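## Task

Pick up the foam block that sits on the low shelf and set it fully inside the back tote (the front tote is the one closest to the bench's open edge). The totes and the cartons beneath the bench must not be shifted or rotated. The robot must not tip over or finish leaning. The block must stay in the tote by itself at the end, not held there by the robot.

## Robot and tools

Robot: a Hello Robot Stretch 3 with one arm. It has a two-wheel base (0.33 m long, 0.34 m wide), a lift that slides the arm up and down a mast, and a telescoping arm that reaches out to the robot's right side. The gripper cannot move forward on its own; drive the base to shift it forward or back. The base spins about the point between its drive wheels, 0.05 m behind its front edge. With the arm pulled in and the wrist folded, a spin in place sweeps a radius of 0.28 m; an unfolded, level gripper reaches past that circle.

Frames: the base frame sits on the floor between the drive wheels, x forward, y left, z up. hand_pose is reported in this frame at the point where closed fingertips meet; with all wrist joints at zero its x axis points up, y back along the arm toward the mast, z toward the rear. The odometry frame is the base frame where the scene began.

Tool execute_actions: argument "actions" is a list holding one action (or empty, which only reports state and images). An action may contain "base", "joints", both, and optionally "contact_limits"; the parts start together. "base" holds exactly one command: {"translate_m": d}, a relative drive of d metres straight ahead from the current spot (negative is backward, range -1 to 1), or {"rotate_rad": d}, a relative in-place turn of d radians, counter-clockwise positive (range -3.2 to 3.2). No sideways motion. "joints" is one dict of absolute targets keyed by joint name: lift_m 0 to 1.1 (arm height); arm_m 0 to 0.52 (extension); wrist_yaw_rad -1.345 to 4.42 (0 along the arm, positive toward the front, 3.0 folded over the base); wrist_pitch_rad -1.57 to 0.451 (0 level, negative tips fingers down); wrist_roll_rad -2.911 to 2.911 (0 fingers side by side); gripper_m -0.089 to 0.179 (larger is wider; actual fingertip gap is 0.007 m less when nearly shut, 0.025 m less when fully open, zero below 0.007); head_pan_rad -3.953 to 1.73 (0 forward, positive left, -1.57 faces the arm); head_tilt_rad -1.53 to 0.419 (negative looks down). Done tolerances: lifts and arm ±0.004, gripper ±0.004, wrist yaw/roll and head ±0.02, pitch ±0.05. "contact_limits" takes only arm_m, an effort percentage 1 to 100 at which the arm motion halts (contact_stop); lower is gentler, too low stops immediately, and it also caps holding force until the next action. "cameras" picks images: head_camera, nav_camera, wrist_camera or all; omitted or null means all, [] none. Unknown keys or out-of-range values reject the whole call. A joint or base omitted from an action may still be driving toward its earlier target. Each action lasts at most 15 s. If a result reports a stop, the later calls in the same reply are skipped.

Tool wait: {"seconds": 0 to 10}; commands nothing and returns state and images. Tool zoom_image: {"camera", "region": [x0, y0, x1, y1]} in pixels of that camera's latest full image, at most 504 by 504. Tool finished_scene: {"scene": current scene number}; irreversible, and the result says whether the goal was met and gives the next task. Replying with no tool call ends everything.

Results: base_status and joint_status tell how each motion ended. "done" for the base means the wheels turned the commanded amount even if they slipped. "off_target" means it stopped short and may still be pushing. After contact_stop, time_out or torque_fault the target is dropped; arm and lift go slack after a contact_stop until commanded again (a slack lift may sink under load or be pushed up by closing fingers on a surface). on_its_own lists uncommanded behavior; "held at" is the held target, not the position. motor_effort is percent of maximum, positive toward higher joint values, with the peak in brackets; readings carry fixed bias and noise. Wheel effort positive means pushing forward. base_odometry counts wheel turns only; turned_by_wheels and turned_by_imu give rotation since last result; base_tilt gives forward/right lean in degrees (biased up to about 4). lidar_m: 12 distances in metres from the base origin, 30-degree sectors starting straight ahead and going counter-clockwise (4th left, 7th behind, 10th right), scanning 0.17 m above the floor; "-" means nothing seen; it misses glass and may be blocked by the robot near the 5th, 6th, 9th, 10th sectors. wrist_depth_mm (45 to 1000) and head_depth_mm (280 to 4000; image sent sideways) are 7 by 7 grids of median depths read from the top left.

Speed: the base is fast only when stowed (lift_m under 0.30, arm_m under 0.03, wrist_yaw_rad over 2.54); otherwise 0.10 m/s and 0.63 rad/s.

Gripping: close to a value below the object's width; release by opening at least 0.02 beyond the touch value. Readings don't confirm a hold. Over-squeezing triggers a force reduction; send a new value to squeeze again.

Avoid: folding or unfolding the wrist unless lift_m is 0.32 to 0.95, pitch -0.4 and roll near 0 (once folded, lift may go down to 0.25); with yaw under -0.4 keep pitch at -0.5 or lower. Arm pushes on rigid things with the gripper above about 0.45 m can tip the robot, more so with high limits or repeated pushes. Don't drive while holding or pushing something fixed. If snagged, reverse in small steps; if tilted, free the gripper and drop lift to about 0.2. Wrist servos pushed hard switch off for 10 s. Avoid drops, slams, hard hits, shoving totes or cartons, and leaving the object supported by the gripper. Loose items may occasionally get nudged by outside forces. Robot action time matters, so keep motions efficient.

Each tool is called by a JSON object that holds its "name" and its "arguments".

## Session

{"name": "execute_actions", "arguments": {"actions": []}}

Scene clock: 0.00 s.
base_odometry: x=+0.000 y=+0.000 heading=+0.000 (m, m, rad; odometry frame)
turned_by_wheels: +0.000 (rad since the last result)
turned_by_imu: +0.000 (rad since the last result)
base_tilt: forward=-2.4 right=-0.2 (deg)
lidar_m: 1.42 1.43 1.84 1.58 1.02 1.09 1.88 2.65 1.49 1.26 1.25 1.65
head_depth_mm: 1826 2059 2079 2060 2041 2031 2028 / 1857 2011 1999 1990 1976 1977 1647 / 1870 1942 1944 1931 1923 1886 1675 / 1868 1897 1884 1879 1863 1851 1653 / 1822 1831 1829 1803 1795 1792 1529 / 1764 1781 1780 1757 1757 1740 1522 / 1726 1727 1727 1705 1705 1697 1498
base_status: not commanded
joint_positions: lift_m=+0.339 arm_m=+0.001 wrist_yaw_rad=+3.082 wrist_pitch_rad=-0.505 wrist_roll_rad=+0.000 gripper_m=+0.037 head_pan_rad=+0.002 head_tilt_rad=-0.003
joint_status: not commanded
motor_effort: left_wheel=+0 right_wheel=+0 lift_m=+19 arm_m=+0 wrist_yaw_rad=+0 wrist_pitch_rad=+5 wrist_roll_rad=+0 gripper_m=+0 head_pan_rad=-1 head_tilt_rad=+1 (%)
hand_pose: x=-0.0085 y=+0.0662 z=+0.3326 quat_wxyz=(+0.197, +0.689, +0.156, +0.679) (m; base frame)
wrist_depth_mm: 768 - - - - - - / 859 914 - - - - - / 878 920 929 946 987 967 - / 718 747 766 747 773 763 772 / 612 618 - 630 649 635 639 / 532 540 - 536 550 550 550 / 474 - - - 472 473 488
pictures: head_camera (sideways: a quarter turn clockwise sets it upright), nav_camera (sideways: a quarter turn counterclockwise sets it upright), wrist_camera
Images, in order (width x height): head_camera 896x504, nav_camera 672x504, wrist_camera 644x364.

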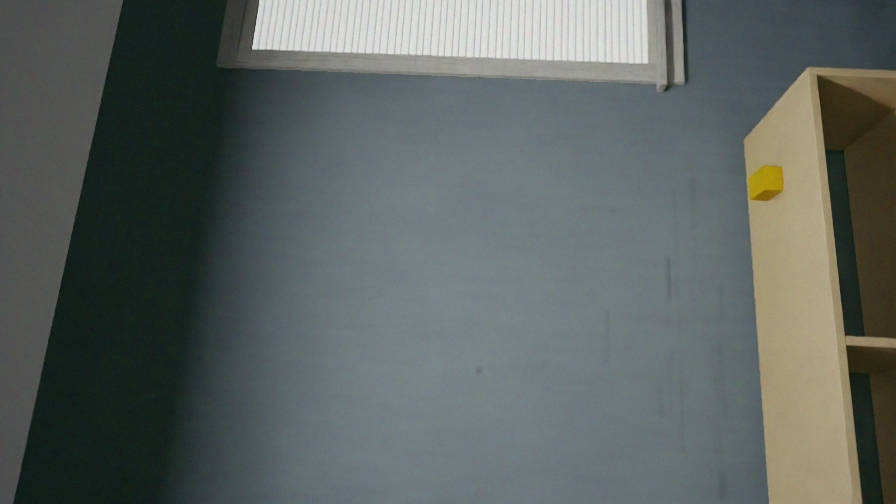

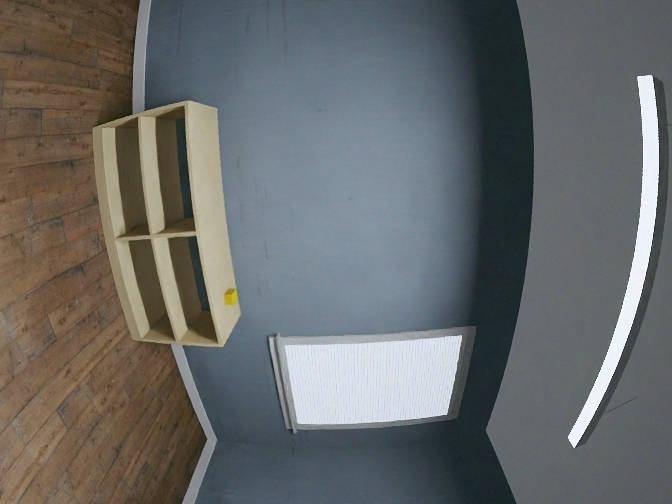

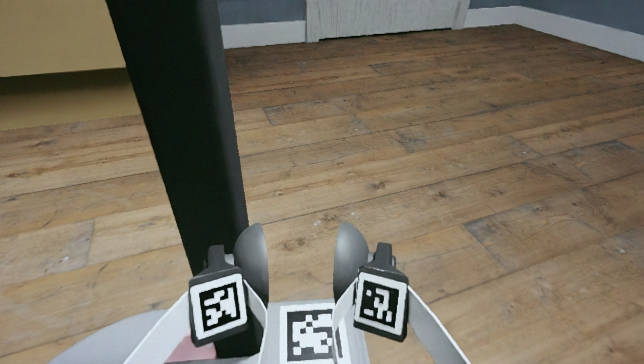

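{"name": "execute_actions", "arguments": {"actions": [{"joints": {"head_pan_rad": 1.4, "head_tilt_rad": -0.5}}]}}

{"name": "execute_actions", "arguments": {"actions": [{"joints": {"head_pan_rad": -1.57, "head_tilt_rad": -0.5}}]}}

Scene clock: 2.67 s.
base_odometry: x=+0.000 y=+0.000 heading=+0.000 (m, m, rad; odometry frame)
turned_by_wheels: +0.000 (rad since the last result)
turned_by_imu: +0.000 (rad since the last result)
base_tilt: forward=-2.4 right=-0.1 (deg)
lidar_m: 1.42 1.43 1.84 1.58 1.02 1.09 1.88 2.64 1.49 1.26 1.26 1.65
head_depth_mm: 1716 1875 2092 2328 2245 1752 1428 / 1638 1777 1939 2181 2239 1741 1410 / 1563 1703 1851 2041 2148 1721 1412 / 1484 1609 1762 1929 2064 1705 1399 / 1425 1543 1658 1822 1974 1692 1402 / 1385 1489 1613 1752 1912 1699 1391 / 1332 1436 1540 1667 1809 1681 1375
base_status: not commanded
joint_positions: lift_m=+0.339 arm_m=+0.001 wrist_yaw_rad=+3.082 wrist_pitch_rad=-0.505 wrist_roll_rad=+0.000 gripper_m=+0.037 head_pan_rad=+1.393 head_tilt_rad=-0.493
joint_status: all done
motor_effort: left_wheel=+0(0) right_wheel=+0(0) lift_m=+19(19) arm_m=+0(1) wrist_yaw_rad=+0(1) wrist_pitch_rad=+4(5) wrist_roll_rad=+0(0) gripper_m=+0(0) head_pan_rad=+5(56) head_tilt_rad=-4(31) (%)
hand_pose: x=-0.0085 y=+0.0662 z=+0.3326 quat_wxyz=(+0.197, +0.689, +0.156, +0.679) (m; base frame)
wrist_depth_mm: 758 - - - - - - / 848 933 - - - - - / 880 913 906 945 948 940 978 / 730 732 760 765 767 766 779 / 618 619 - 639 638 644 643 / 534 541 - 549 549 544 542 / 469 - - - 467 480 488
pictures: head_camera (sideways: a quarter turn clockwise sets it upright), nav_camera (sideways: a quarter turn counterclockwise sets it upright), wrist_camera
Images, in order (width x height): head_camera 896x504, nav_camera 672x504, wrist_camera 644x364.

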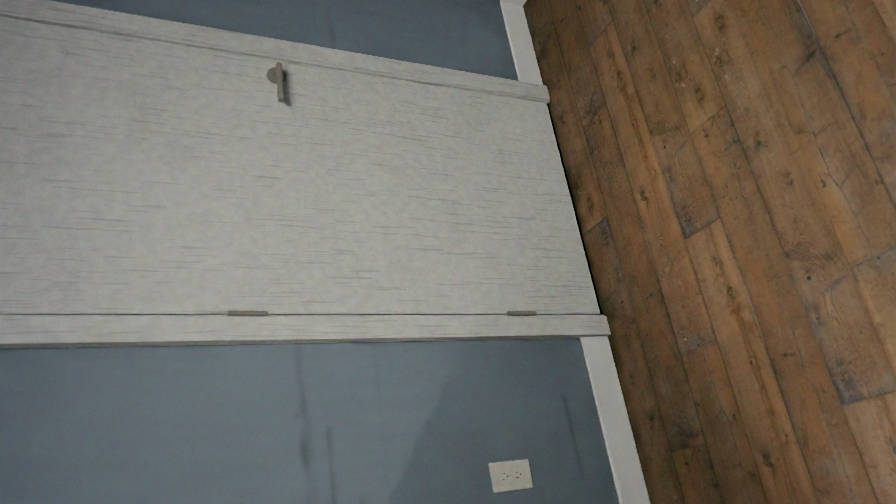

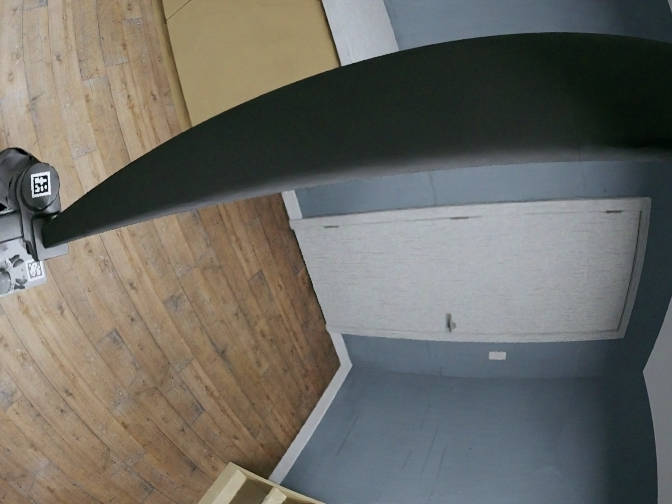

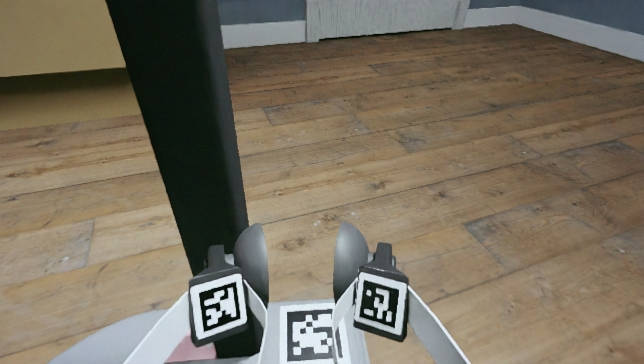

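Scene clock: 4.63 s.
base_odometry: x=+0.000 y=+0.000 heading=+0.000 (m, m, rad; odometry frame)
turned_by_wheels: +0.000 (rad since the last result)
turned_by_imu: +0.000 (rad since the last result)
base_tilt: forward=-2.5 right=-0.1 (deg)
lidar_m: 1.42 1.43 1.84 1.58 1.02 1.09 1.88 2.65 1.49 1.25 1.25 1.65
head_depth_mm: 2110 2307 1441 2519 1824 1743 1430 / 2048 2209 1407 2538 1924 1738 1419 / 2009 2125 1512 2511 1760 1721 1411 / 1947 2090 1487 2406 1804 1691 1399 / 1915 2080 1450 2407 2046 1654 1403 / 1877 2010 1427 2286 1723 1588 1380 / 1832 1965 1412 2204 1577 1569 1374
base_status: not commanded
joint_positions: lift_m=+0.339 arm_m=+0.001 wrist_yaw_rad=+3.082 wrist_pitch_rad=-0.505 wrist_roll_rad=+0.000 gripper_m=+0.037 head_pan_rad=-1.563 head_tilt_rad=-0.494
joint_status: all done
motor_effort: left_wheel=+0(0) right_wheel=+0(0) lift_m=+19(19) arm_m=+0(1) wrist_yaw_rad=+0(0) wrist_pitch_rad=+5(4) wrist_roll_rad=+0(0) gripper_m=+0(1) head_pan_rad=-4(58) head_tilt_rad=-3(4) (%)
hand_pose: x=-0.0085 y=+0.0662 z=+0.3326 quat_wxyz=(+0.197, +0.689, +0.156, +0.679) (m; base frame)
wrist_depth_mm: 764 - - - - - - / 836 934 - - - - - / 888 920 936 939 955 976 960 / 732 722 740 744 755 766 780 / 625 626 - 641 641 644 646 / 530 540 - 544 542 553 558 / 472 - - - 468 479 484
pictures: head_camera (sideways: a quarter turn clockwise sets it upright), nav_camera (sideways: a quarter turn counterclockwise sets it upright), wrist_camera
Images, in order (width x height): head_camera 896x504, nav_camera 672x504, wrist_camera 644x364.

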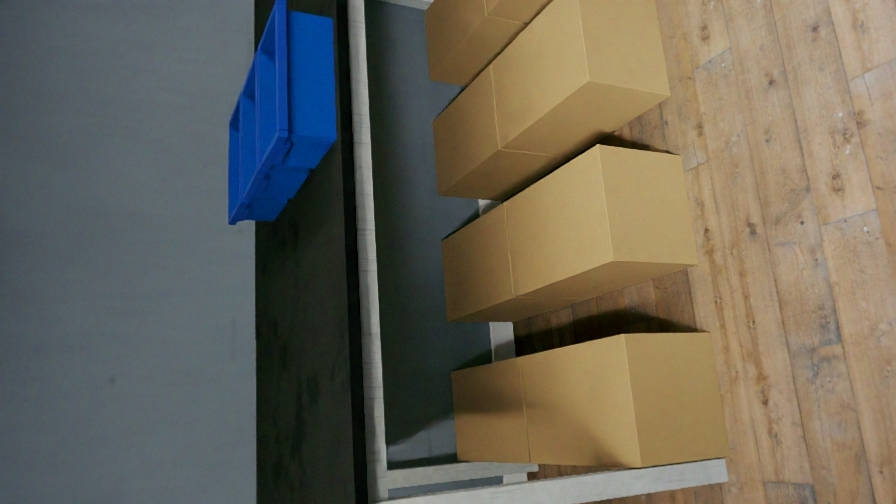

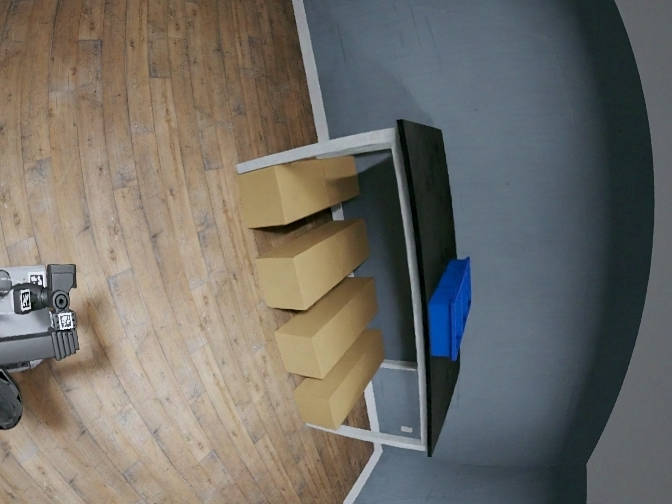

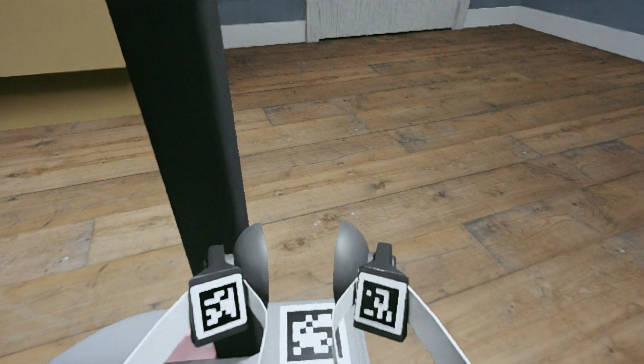

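{"name": "zoom_image", "arguments": {"camera": "head_camera", "region": [180, 0, 480, 260]}}

Region (180, 0, 480, 260) of head_camera's 896x504 image, scaled by 1.680, with more detail than that image has; it fills the top 437 rows of this view, and the rest is white.

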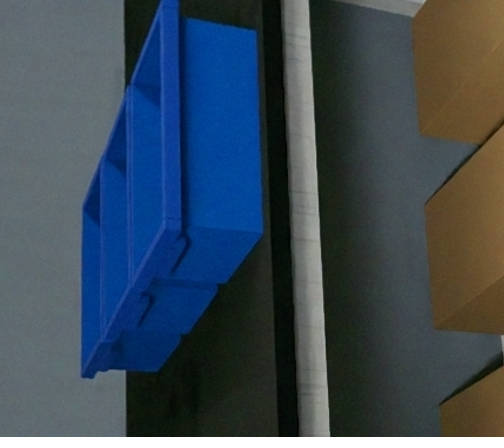

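{"name": "execute_actions", "arguments": {"actions": [{"base": {"rotate_rad": -0.25}, "joints": {"lift_m": 0.27, "head_pan_rad": 0.1, "head_tilt_rad": -0.55}}]}}

Scene clock: 20.13 s.
base_odometry: x=+0.000 y=+0.000 heading=-0.250 (m, m, rad; odometry frame)
turned_by_wheels: -0.250 (rad since the last result)
turned_by_imu: -0.249 (rad since the last result)
base_tilt: forward=-2.6 right=-0.2 (deg)
lidar_m: 1.64 1.42 1.87 1.64 0.95 0.98 1.35 2.64 1.80 1.31 1.26 2.25
head_depth_mm: 1936 2162 2381 2585 2086 1661 1369 / 1866 2013 2274 2507 2073 1648 1360 / 1771 1951 2123 2015 2012 1640 1358 / 1703 1852 1978 1936 1989 1629 1345 / 1642 1791 1896 1820 1935 1627 1348 / 1571 1698 1831 1689 1828 1620 1343 / 1525 1644 1761 1737 1765 1610 1329
base_status: done
joint_positions: lift_m=+0.270 arm_m=+0.001 wrist_yaw_rad=+3.082 wrist_pitch_rad=-0.505 wrist_roll_rad=+0.000 gripper_m=+0.037 head_pan_rad=+0.093 head_tilt_rad=-0.543
joint_status: all done
motor_effort: left_wheel=+3(10) right_wheel=-2(7) lift_m=+11(15) arm_m=-1(0) wrist_yaw_rad=+0(0) wrist_pitch_rad=+5(5) wrist_roll_rad=+0(0) gripper_m=+0(0) head_pan_rad=+5(56) head_tilt_rad=-4(9) (%)
hand_pose: x=-0.0085 y=+0.0662 z=+0.2642 quat_wxyz=(+0.197, +0.689, +0.156, +0.679) (m; base frame)
wrist_depth_mm: - - - - - - - / 907 - - - - - - / 769 782 779 793 809 832 847 / 628 639 631 634 647 669 660 / 531 525 - 551 533 549 559 / 473 - - - 466 473 470 / - - - - 394 411 418
pictures: head_camera (sideways: a quarter turn clockwise sets it upright), nav_camera (sideways: a quarter turn counterclockwise sets it upright), wrist_camera
Images, in order (width x height): head_camera 896x504, nav_camera 672x504, wrist_camera 644x364.

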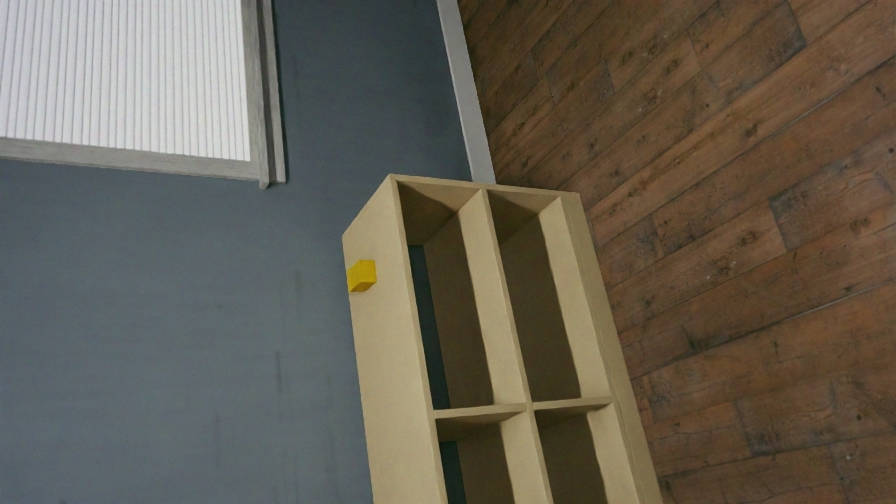

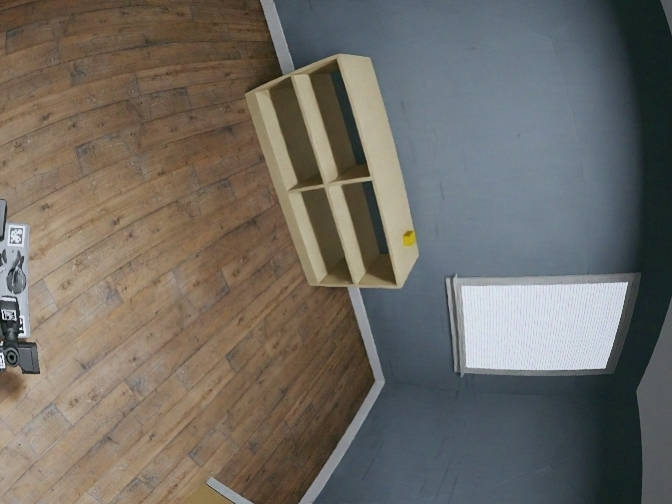

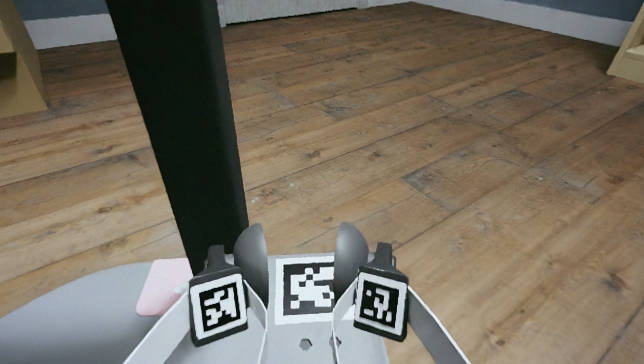

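{"name": "zoom_image", "arguments": {"camera": "head_camera", "region": [320, 220, 440, 320]}}

Region (320, 220, 440, 320) of head_camera's 896x504 image, scaled by 4.200, with more detail than that image has.

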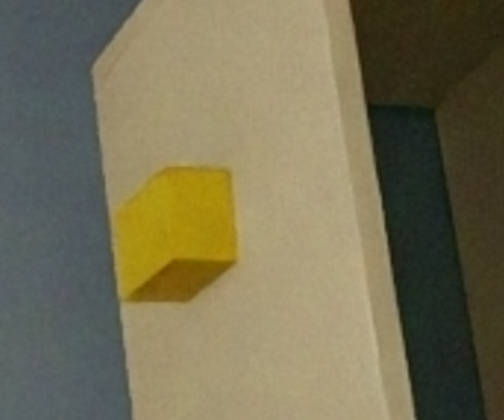

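{"name": "execute_actions", "arguments": {"actions": [{"base": {"translate_m": 1.0}, "joints": {"head_pan_rad": 0.35, "head_tilt_rad": -0.8}}], "cameras": ["head_camera"]}}

{"name": "execute_actions", "arguments": {"actions": [{"base": {"rotate_rad": 2.086}, "joints": {"head_pan_rad": -1.57, "head_tilt_rad": -0.7}}], "cameras": ["head_camera", "nav_camera"]}}

Scene clock: 40.03 s.
base_odometry: x=+0.969 y=-0.247 heading=-0.250 (m, m, rad; odometry frame)
turned_by_wheels: +0.000 (rad since the last result)
turned_by_imu: +0.003 (rad since the last result)
base_tilt: forward=-2.5 right=-0.2 (deg)
lidar_m: 0.65 0.95 0.59 1.00 2.08 1.75 2.06 3.51 1.07 1.03 1.67 1.36
head_depth_mm: 863 983 1137 1356 1562 1379 1203 / 850 964 1121 1116 964 1301 1195 / 840 954 1093 1012 1089 1260 1197 / 826 934 1074 971 903 1216 1188 / 814 919 1055 999 900 1201 1190 / 801 902 1033 999 872 1056 1176 / 790 890 1015 996 869 1033 1159
base_status: done
joint_positions: lift_m=+0.270 arm_m=+0.001 wrist_yaw_rad=+3.082 wrist_pitch_rad=-0.505 wrist_roll_rad=+0.000 gripper_m=+0.037 head_pan_rad=+0.343 head_tilt_rad=-0.791
joint_status: all done
motor_effort: left_wheel=+2(10) right_wheel=-2(5) lift_m=+11(11) arm_m=+0(0) wrist_yaw_rad=+0(0) wrist_pitch_rad=+4(4) wrist_roll_rad=+0(0) gripper_m=+0(1) head_pan_rad=+4(33) head_tilt_rad=-6(22) (%)
hand_pose: x=-0.0085 y=+0.0662 z=+0.2642 quat_wxyz=(+0.197, +0.689, +0.156, +0.679) (m; base frame)
wrist_depth_mm: - - - - - 921 641 / - - - 938 866 677 738 / 767 793 796 789 749 653 658 / 619 622 636 644 649 608 548 / 531 524 - 554 542 538 525 / 469 - - - 468 469 475 / - - - - 395 412 411
pictures: head_camera (sideways: a quarter turn clockwise sets it upright)
Images, in order (width x height): head_camera 896x504.

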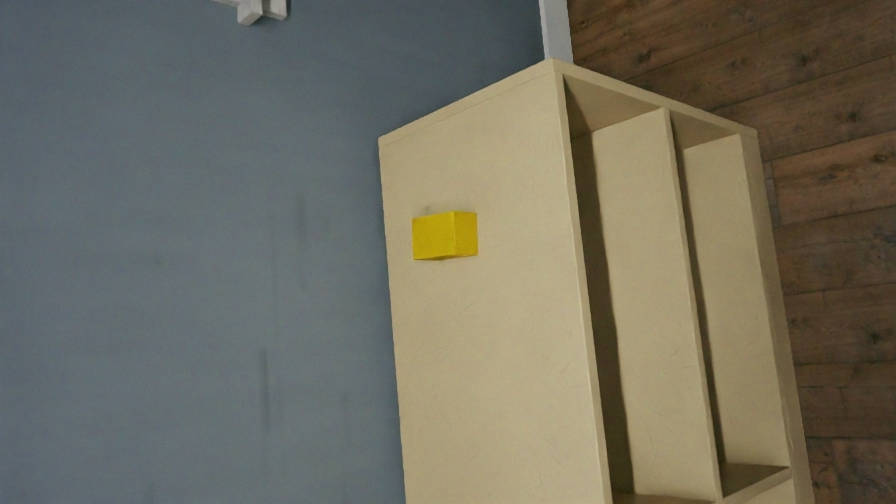

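Scene clock: 42.57 s.
base_odometry: x=+0.969 y=-0.247 heading=+1.836 (m, m, rad; odometry frame)
turned_by_wheels: +2.086 (rad since the last result)
turned_by_imu: +2.075 (rad since the last result)
base_tilt: forward=-2.5 right=-0.2 (deg)
lidar_m: 2.07 1.75 2.04 3.51 1.08 1.03 1.67 1.37 0.65 0.95 0.59 0.99
head_depth_mm: 801 890 1003 1105 915 995 1190 / 803 891 1002 1092 910 1035 1195 / 806 896 1008 1092 905 1032 1183 / 806 898 1013 1091 901 1033 1184 / 807 899 1016 1092 898 1026 1184 / 809 902 1019 1099 894 1022 1178 / 810 903 1022 1099 889 1015 1175
base_status: done
joint_positions: lift_m=+0.270 arm_m=+0.001 wrist_yaw_rad=+3.082 wrist_pitch_rad=-0.505 wrist_roll_rad=+0.000 gripper_m=+0.037 head_pan_rad=-1.563 head_tilt_rad=-0.704
joint_status: all done
motor_effort: left_wheel=-2(8) right_wheel=+1(8) lift_m=+11(11) arm_m=-1(1) wrist_yaw_rad=+0(0) wrist_pitch_rad=+5(5) wrist_roll_rad=+0(0) gripper_m=+0(1) head_pan_rad=-5(59) head_tilt_rad=+2(12) (%)
hand_pose: x=-0.0085 y=+0.0661 z=+0.2642 quat_wxyz=(+0.197, +0.689, +0.156, +0.679) (m; base frame)
wrist_depth_mm: - - - - - - - / 957 - - - - - - / 756 757 803 792 804 812 828 / 635 623 642 636 660 660 662 / 526 527 - 560 541 548 553 / 463 - - - 477 469 480 / - - - - 399 413 409
pictures: head_camera (sideways: a quarter turn clockwise sets it upright), nav_camera (sideways: a quarter turn counterclockwise sets it upright)
Images, in order (width x height): head_camera 896x504, nav_camera 672x504.

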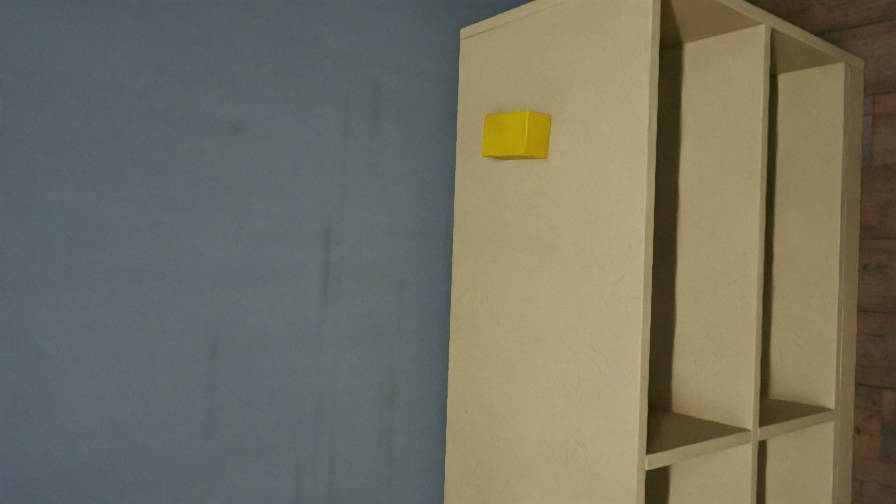

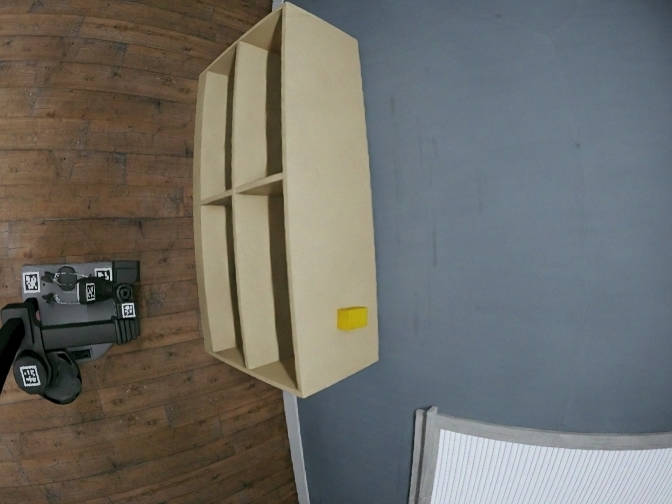

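{"name": "execute_actions", "arguments": {"actions": [{"base": {"translate_m": -0.13}, "joints": {"lift_m": 0.74, "wrist_pitch_rad": -0.4}}], "cameras": []}}

{"name": "execute_actions", "arguments": {"actions": [{"joints": {"wrist_yaw_rad": 0.0, "gripper_m": 0.13, "head_tilt_rad": -0.8}}], "cameras": ["head_camera", "wrist_camera"]}}

Scene clock: 51.53 s.
base_odometry: x=+1.003 y=-0.373 heading=+1.836 (m, m, rad; odometry frame)
turned_by_wheels: +0.000 (rad since the last result)
turned_by_imu: -0.001 (rad since the last result)
base_tilt: forward=-2.6 right=-0.1 (deg)
lidar_m: 2.20 1.86 2.22 3.49 0.94 0.95 1.54 1.38 0.59 0.77 0.66 1.11
head_depth_mm: 803 890 1005 1155 1345 1458 1259 / 802 896 1009 1114 912 989 1221 / 806 896 1010 1100 906 1027 1187 / 808 898 1014 1089 904 1030 1183 / 809 903 1016 1098 898 1050 1188 / 811 901 1021 1101 894 1070 1178 / 812 904 1020 1101 891 1062 1171
base_status: done
joint_positions: lift_m=+0.740 arm_m=+0.001 wrist_yaw_rad=+3.082 wrist_pitch_rad=-0.422 wrist_roll_rad=+0.000 gripper_m=+0.037 head_pan_rad=-1.563 head_tilt_rad=-0.704
joint_status: all done
motor_effort: left_wheel=-2(10) right_wheel=+2(5) lift_m=+25(26) arm_m=-1(0) wrist_yaw_rad=+1(0) wrist_pitch_rad=+8(8) wrist_roll_rad=+0(0) gripper_m=+0(0) head_pan_rad=-4(6) head_tilt_rad=+2(2) (%)
hand_pose: x=-0.0078 y=+0.0774 z=+0.7514 quat_wxyz=(+0.169, +0.695, +0.127, +0.687) (m; base frame)
wrist_depth_mm: - - - - - - - / - - - - - - - / - - - - - - - / - - - - - - - / 903 - - - - - - / - - - - - - - / 922 950 951 918 906 980 942
pictures: none
No camera images: the call's "cameras" was empty. Leave "cameras" out to get every camera's image.

Scene clock: 54.10 s.
base_odometry: x=+1.003 y=-0.373 heading=+1.836 (m, m, rad; odometry frame)
turned_by_wheels: +0.000 (rad since the last result)
turned_by_imu: +0.000 (rad since the last result)
base_tilt: forward=-2.6 right=+0.0 (deg)
lidar_m: 2.20 1.86 2.22 3.50 0.94 0.95 1.54 1.38 0.59 0.76 0.66 1.11
head_depth_mm: 813 920 1057 1242 1491 1384 1256 / 817 921 1061 1053 904 1298 - / 818 925 1063 1013 908 1069 - / 821 928 1063 978 904 1069 - / 824 931 1071 1002 902 1229 1189 / 826 932 1070 997 896 1203 1181 / 828 935 1080 997 891 1159 1187
base_status: not commanded
joint_positions: lift_m=+0.740 arm_m=+0.001 wrist_yaw_rad=+0.003 wrist_pitch_rad=-0.422 wrist_roll_rad=+0.000 gripper_m=+0.130 head_pan_rad=-1.563 head_tilt_rad=-0.790
joint_status: all done
motor_effort: left_wheel=-2(2) right_wheel=+1(1) lift_m=+25(26) arm_m=-1(0) wrist_yaw_rad=-3(6) wrist_pitch_rad=+8(8) wrist_roll_rad=+0(0) gripper_m=+0(82) head_pan_rad=-5(5) head_tilt_rad=-5(16) (%)
hand_pose: x=-0.0209 y=-0.3701 z=+0.7514 quat_wxyz=(+0.692, +0.149, -0.691, -0.147) (m; base frame)
wrist_depth_mm: 618 625 629 627 647 653 644 / 671 679 677 685 688 697 721 / 610 608 624 583 735 777 773 / 465 472 479 483 487 861 842 / 393 400 406 405 410 926 942 / 527 648 658 662 622 - - / - 557 563 564 568 906 959
pictures: head_camera (sideways: a quarter turn clockwise sets it upright), wrist_camera
Images, in order (width x height): head_camera 896x504, wrist_camera 644x364.

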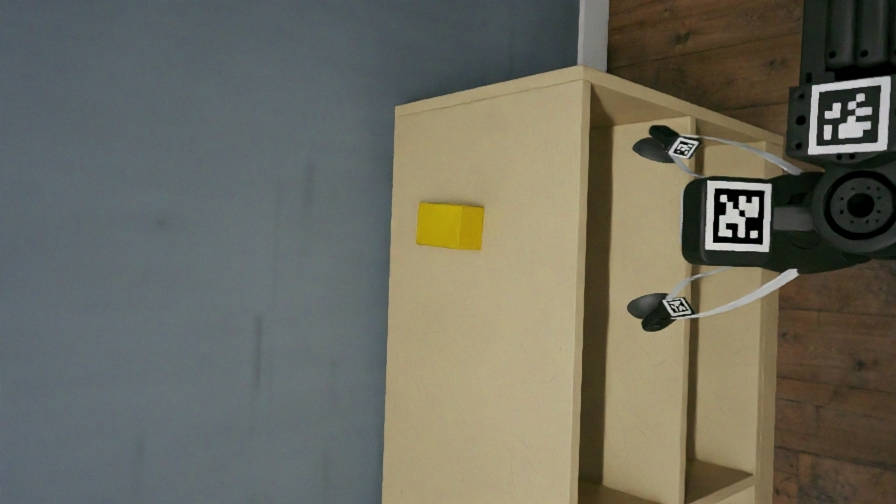

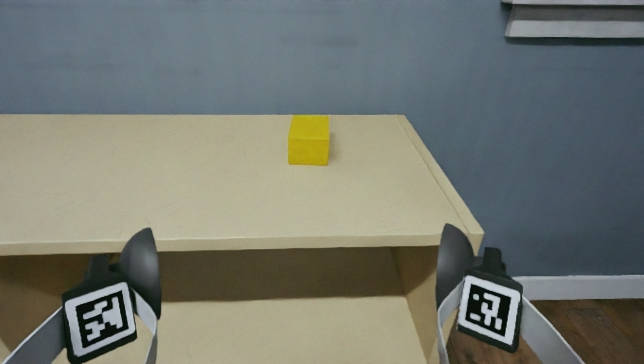

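{"name": "execute_actions", "arguments": {"actions": [{"joints": {"arm_m": 0.3, "lift_m": 0.7, "gripper_m": 0.15}}], "cameras": ["head_camera", "wrist_camera"]}}

Scene clock: 59.37 s.
base_odometry: x=+1.003 y=-0.373 heading=+1.836 (m, m, rad; odometry frame)
turned_by_wheels: +0.000 (rad since the last result)
turned_by_imu: +0.000 (rad since the last result)
base_tilt: forward=-2.5 right=-0.1 (deg)
lidar_m: 2.19 1.86 2.23 3.50 0.94 0.95 1.54 1.38 0.59 0.76 0.66 1.11
head_depth_mm: 814 922 1057 1237 1494 1419 - / 819 924 1060 1160 - 1155 1202 / 817 927 1062 1091 1120 1211 1196 / 819 928 1067 1069 1088 1201 1193 / 826 928 1069 1004 900 1200 1186 / 823 932 1073 1001 894 1212 1186 / 829 936 1077 990 891 1216 1181
base_status: not commanded
joint_positions: lift_m=+0.700 arm_m=+0.300 wrist_yaw_rad=+0.001 wrist_pitch_rad=-0.421 wrist_roll_rad=+0.000 gripper_m=+0.150 head_pan_rad=-1.563 head_tilt_rad=-0.790
joint_status: all done
motor_effort: left_wheel=-2(2) right_wheel=+1(2) lift_m=+11(22) arm_m=+2(3) wrist_yaw_rad=-1(3) wrist_pitch_rad=+8(8) wrist_roll_rad=+0(0) gripper_m=+0(77) head_pan_rad=-5(5) head_tilt_rad=-5(5) (%)
hand_pose: x=-0.0212 y=-0.6687 z=+0.7124 quat_wxyz=(+0.692, +0.149, -0.691, -0.148) (m; base frame)
wrist_depth_mm: 359 362 364 375 371 380 387 / 390 392 397 400 403 409 414 / 420 426 430 435 445 449 452 / 392 400 399 411 409 484 496 / 325 333 324 273 334 522 549 / 281 277 275 236 281 - 617 / - 237 239 243 241 233 671
pictures: head_camera (sideways: a quarter turn clockwise sets it upright), wrist_camera
Images, in order (width x height): head_camera 896x504, wrist_camera 644x364.

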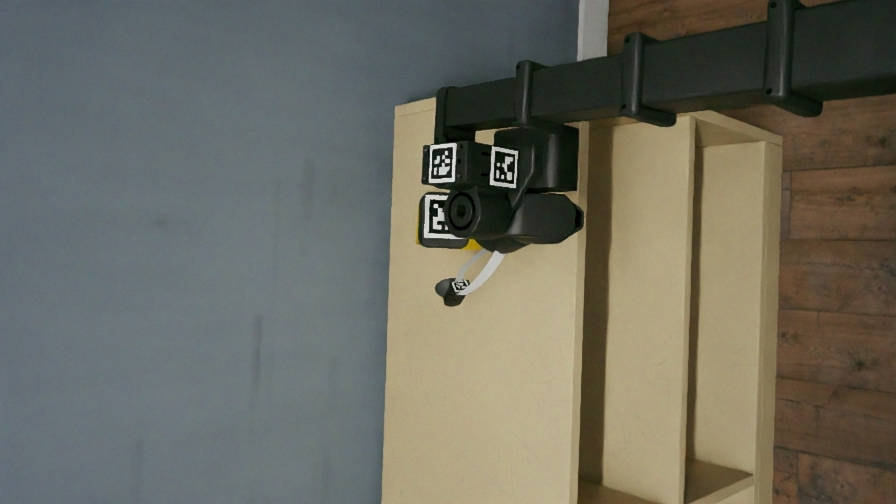

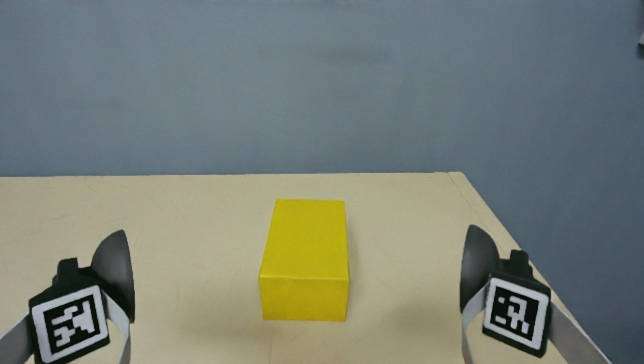

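{"name": "execute_actions", "arguments": {"actions": [{"joints": {"arm_m": 0.375, "lift_m": 0.67}}], "cameras": ["head_camera", "wrist_camera"]}}

Scene clock: 62.70 s.
base_odometry: x=+1.003 y=-0.373 heading=+1.836 (m, m, rad; odometry frame)
turned_by_wheels: +0.000 (rad since the last result)
turned_by_imu: +0.000 (rad since the last result)
base_tilt: forward=-2.6 right=-0.1 (deg)
lidar_m: 2.20 1.86 2.22 3.51 0.94 0.95 1.54 1.37 0.59 0.76 0.66 1.11
head_depth_mm: 815 921 1051 1234 1492 1399 - / 817 923 1059 1182 - 1160 1175 / 821 925 1061 - 985 1209 1195 / 821 929 1069 1023 903 1202 1199 / 825 931 1068 1001 898 1204 1193 / 827 933 1078 997 894 1205 1180 / 825 934 1077 992 892 1160 1187
base_status: not commanded
joint_positions: lift_m=+0.670 arm_m=+0.375 wrist_yaw_rad=+0.001 wrist_pitch_rad=-0.421 wrist_roll_rad=+0.000 gripper_m=+0.150 head_pan_rad=-1.563 head_tilt_rad=-0.790
joint_status: all done
motor_effort: left_wheel=-2(2) right_wheel=+1(2) lift_m=+11(12) arm_m=+2(2) wrist_yaw_rad=-2(2) wrist_pitch_rad=+8(8) wrist_roll_rad=+0(0) gripper_m=+0(0) head_pan_rad=-5(5) head_tilt_rad=-4(5) (%)
hand_pose: x=-0.0212 y=-0.7437 z=+0.6824 quat_wxyz=(+0.692, +0.149, -0.691, -0.148) (m; base frame)
wrist_depth_mm: 294 296 300 302 303 309 310 / 317 319 326 330 333 336 340 / 342 347 350 358 359 365 369 / 360 363 362 377 374 390 402 / 279 286 280 219 286 302 454 / - 239 232 183 241 - 479 / - 205 195 158 208 200 217
pictures: head_camera (sideways: a quarter turn clockwise sets it upright), wrist_camera
Images, in order (width x height): head_camera 896x504, wrist_camera 644x364.

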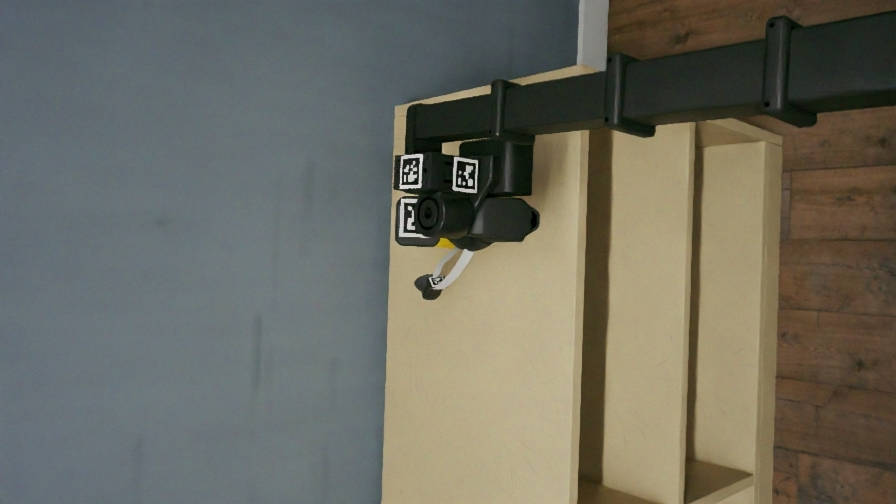

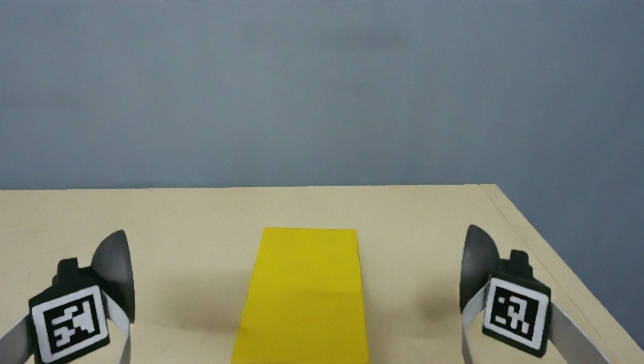

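{"name": "execute_actions", "arguments": {"actions": [{"joints": {"arm_m": 0.392, "lift_m": 0.63}}], "cameras": ["head_camera", "wrist_camera"]}}

Scene clock: 65.70 s.
base_odometry: x=+1.003 y=-0.373 heading=+1.836 (m, m, rad; odometry frame)
turned_by_wheels: +0.000 (rad since the last result)
turned_by_imu: +0.000 (rad since the last result)
base_tilt: forward=-2.5 right=-0.1 (deg)
lidar_m: 2.20 1.86 2.23 3.50 0.94 0.95 1.54 1.38 0.59 0.76 0.66 1.11
head_depth_mm: 816 922 1057 1237 1494 1383 1201 / 819 925 1060 1160 882 - 1177 / 818 925 1061 1084 1091 1210 1198 / 823 929 1065 1053 905 1210 1195 / 824 931 1068 1004 898 1202 1193 / 825 931 1071 1001 896 1204 1188 / 829 935 1079 993 892 1161 1177
base_status: not commanded
joint_positions: lift_m=+0.630 arm_m=+0.392 wrist_yaw_rad=+0.001 wrist_pitch_rad=-0.421 wrist_roll_rad=+0.000 gripper_m=+0.150 head_pan_rad=-1.563 head_tilt_rad=-0.790
joint_status: all done
motor_effort: left_wheel=-2(2) right_wheel=+2(2) lift_m=+11(12) arm_m=+2(3) wrist_yaw_rad=-1(1) wrist_pitch_rad=+7(8) wrist_roll_rad=+0(0) gripper_m=+0(1) head_pan_rad=-5(5) head_tilt_rad=-5(5) (%)
hand_pose: x=-0.0212 y=-0.7607 z=+0.6424 quat_wxyz=(+0.692, +0.149, -0.691, -0.148) (m; base frame)
wrist_depth_mm: 278 281 285 285 293 292 299 / 303 304 308 308 315 320 317 / 324 328 330 335 339 344 350 / 271 274 277 277 283 284 386 / 221 226 215 157 225 238 250 / - 186 141 132 190 - 193 / - 161 117 115 161 158 168
pictures: head_camera (sideways: a quarter turn clockwise sets it upright), wrist_camera
Images, in order (width x height): head_camera 896x504, wrist_camera 644x364.

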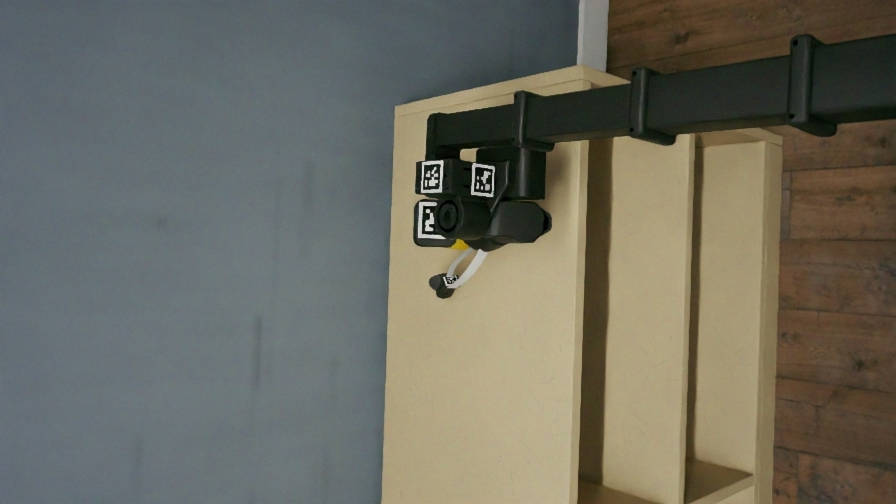

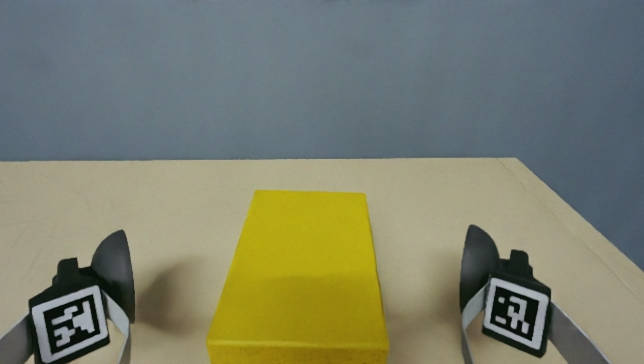

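{"name": "execute_actions", "arguments": {"actions": [{"joints": {"lift_m": 0.615}}], "cameras": []}}

{"name": "execute_actions", "arguments": {"actions": [{"joints": {"gripper_m": 0.04}}], "cameras": ["head_camera", "wrist_camera"]}}

Scene clock: 68.17 s.
base_odometry: x=+1.003 y=-0.373 heading=+1.836 (m, m, rad; odometry frame)
turned_by_wheels: +0.000 (rad since the last result)
turned_by_imu: +0.000 (rad since the last result)
base_tilt: forward=-2.5 right=-0.1 (deg)
lidar_m: 2.20 1.86 2.22 3.51 0.94 0.95 1.54 1.38 0.59 0.76 0.66 1.11
head_depth_mm: 816 923 1055 1237 1496 1389 1209 / 817 922 1056 1155 886 - - / 821 925 1061 1080 1093 1212 1200 / 821 928 1062 1035 996 1209 1194 / 824 934 1073 1005 897 1203 1196 / 825 934 1077 997 897 1209 1188 / 826 934 1076 994 889 1209 1179
base_status: not commanded
joint_positions: lift_m=+0.616 arm_m=+0.392 wrist_yaw_rad=+0.001 wrist_pitch_rad=-0.416 wrist_roll_rad=+0.000 gripper_m=+0.150 head_pan_rad=-1.563 head_tilt_rad=-0.790
joint_status: all done
motor_effort: left_wheel=-2(2) right_wheel=+1(1) lift_m=+10(11) arm_m=+3(3) wrist_yaw_rad=-2(1) wrist_pitch_rad=+6(8) wrist_roll_rad=+0(0) gripper_m=+0(0) head_pan_rad=-5(5) head_tilt_rad=-6(5) (%)
hand_pose: x=-0.0212 y=-0.7614 z=+0.6287 quat_wxyz=(+0.692, +0.147, -0.691, -0.146) (m; base frame)
wrist_depth_mm: 278 280 283 288 290 294 295 / 301 301 304 311 313 320 318 / 320 321 326 329 335 338 348 / 245 249 239 168 254 258 375 / 201 205 147 137 207 215 212 / - 171 118 115 168 - 177 / - 147 110 108 145 144 154
pictures: none
No camera images: the call's "cameras" was empty. Leave "cameras" out to get every camera's image.

Scene clock: 69.77 s.
base_odometry: x=+1.003 y=-0.373 heading=+1.836 (m, m, rad; odometry frame)
turned_by_wheels: +0.000 (rad since the last result)
turned_by_imu: +0.000 (rad since the last result)
base_tilt: forward=-2.5 right=-0.1 (deg)
lidar_m: 2.20 1.86 2.22 3.51 0.94 0.95 1.54 1.38 0.59 0.76 0.66 1.10
head_depth_mm: 814 922 1054 1240 1503 1381 1209 / 817 928 1058 1150 884 - - / 819 927 1061 1075 1092 1208 1192 / 824 927 1069 1037 997 1202 1189 / 823 934 1070 1000 895 1205 1196 / 824 931 1072 997 893 1202 1183 / 826 936 1079 995 887 1215 1179
base_status: not commanded
joint_positions: lift_m=+0.616 arm_m=+0.392 wrist_yaw_rad=+0.001 wrist_pitch_rad=-0.404 wrist_roll_rad=+0.000 gripper_m=+0.041 head_pan_rad=-1.563 head_tilt_rad=-0.790
joint_status: all done
motor_effort: left_wheel=-2(2) right_wheel=+2(1) lift_m=+11(10) arm_m=+2(2) wrist_yaw_rad=-2(2) wrist_pitch_rad=+2(6) wrist_roll_rad=+0(0) gripper_m=-16(87) head_pan_rad=-5(5) head_tilt_rad=-6(5) (%)
hand_pose: x=-0.0212 y=-0.7629 z=+0.6314 quat_wxyz=(+0.693, +0.143, -0.692, -0.142) (m; base frame)
wrist_depth_mm: 278 281 282 288 290 291 297 / 298 303 306 309 309 315 319 / 321 323 330 336 338 345 345 / 254 257 259 176 262 267 376 / 206 207 152 141 211 214 216 / 174 181 117 118 119 179 180 / 153 144 107 107 144 153 154
pictures: head_camera (sideways: a quarter turn clockwise sets it upright), wrist_camera
Images, in order (width x height): head_camera 896x504, wrist_camera 644x364.

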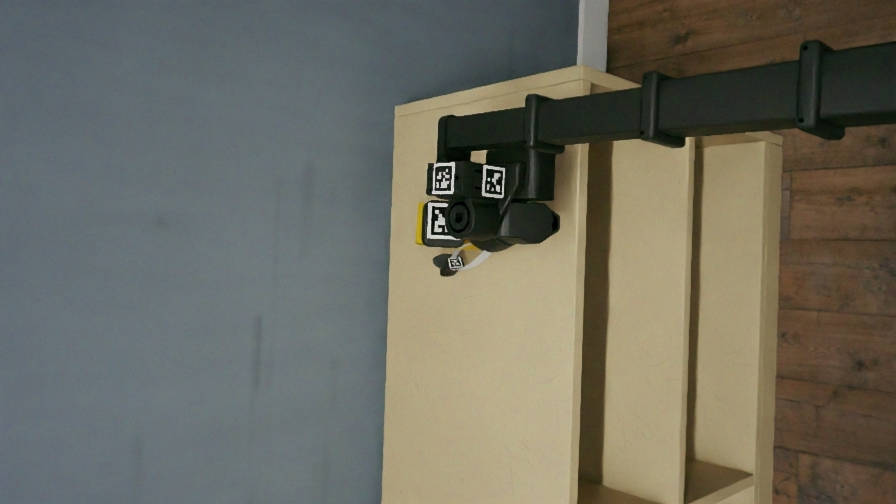

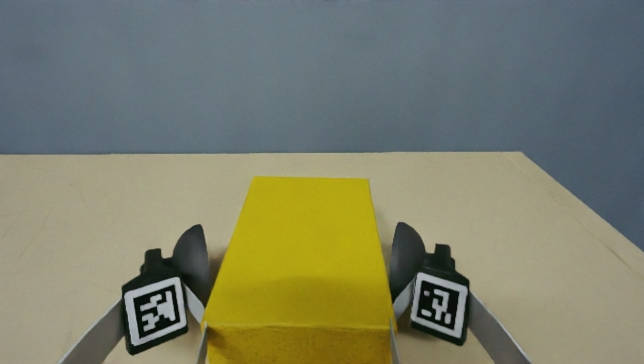

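{"name": "execute_actions", "arguments": {"actions": [{"joints": {"lift_m": 0.72, "gripper_m": 0.03}}], "cameras": ["head_camera", "wrist_camera"]}}

Scene clock: 72.53 s.
base_odometry: x=+1.003 y=-0.373 heading=+1.836 (m, m, rad; odometry frame)
turned_by_wheels: +0.000 (rad since the last result)
turned_by_imu: +0.000 (rad since the last result)
base_tilt: forward=-2.6 right=-0.1 (deg)
lidar_m: 2.20 1.86 2.23 3.52 0.94 0.95 1.54 1.37 0.59 0.76 0.66 1.11
head_depth_mm: 816 920 1052 1238 1489 - - / 817 924 1038 - 906 1117 1191 / 818 925 1041 932 909 1209 1195 / 822 932 1067 979 902 1205 1195 / 823 932 1071 1006 898 1205 1186 / 824 932 1074 996 898 1213 1187 / 828 935 1075 988 891 1207 1177
base_status: not commanded
joint_positions: lift_m=+0.719 arm_m=+0.392 wrist_yaw_rad=+0.001 wrist_pitch_rad=-0.416 wrist_roll_rad=+0.000 gripper_m=+0.031 head_pan_rad=-1.563 head_tilt_rad=-0.790
joint_status: all done
motor_effort: left_wheel=-2(2) right_wheel=+2(1) lift_m=+26(27) arm_m=+2(2) wrist_yaw_rad=-2(2) wrist_pitch_rad=+5(6) wrist_roll_rad=+0(0) gripper_m=-19(66) head_pan_rad=-5(5) head_tilt_rad=-5(5) (%)
hand_pose: x=-0.0212 y=-0.7614 z=+0.7327 quat_wxyz=(+0.692, +0.147, -0.691, -0.146) (m; base frame)
wrist_depth_mm: 276 281 283 287 288 293 298 / 298 302 302 309 315 316 318 / 324 324 330 334 339 345 348 / 351 358 357 350 370 373 382 / 372 374 156 144 393 408 422 / 299 307 118 118 119 318 478 / 265 250 107 107 249 265 527
pictures: head_camera (sideways: a quarter turn clockwise sets it upright), wrist_camera
Images, in order (width x height): head_camera 896x504, wrist_camera 644x364.

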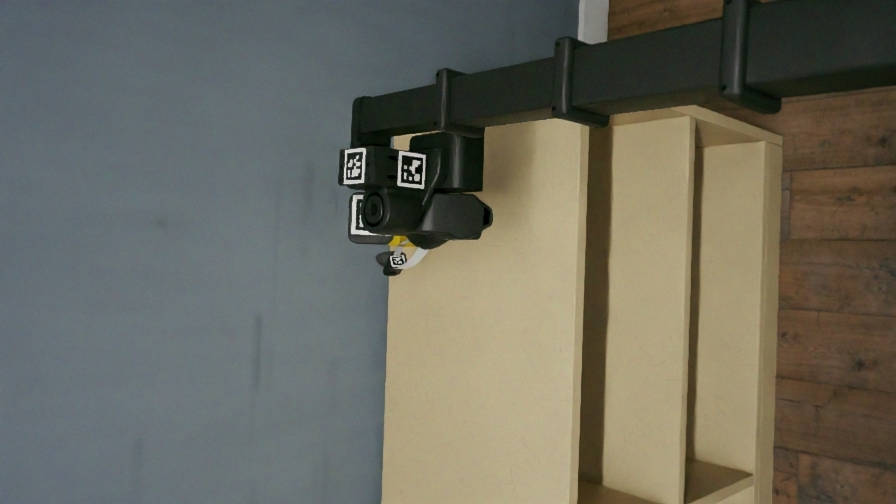

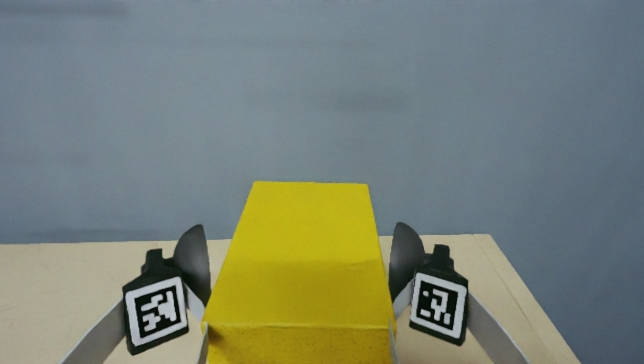

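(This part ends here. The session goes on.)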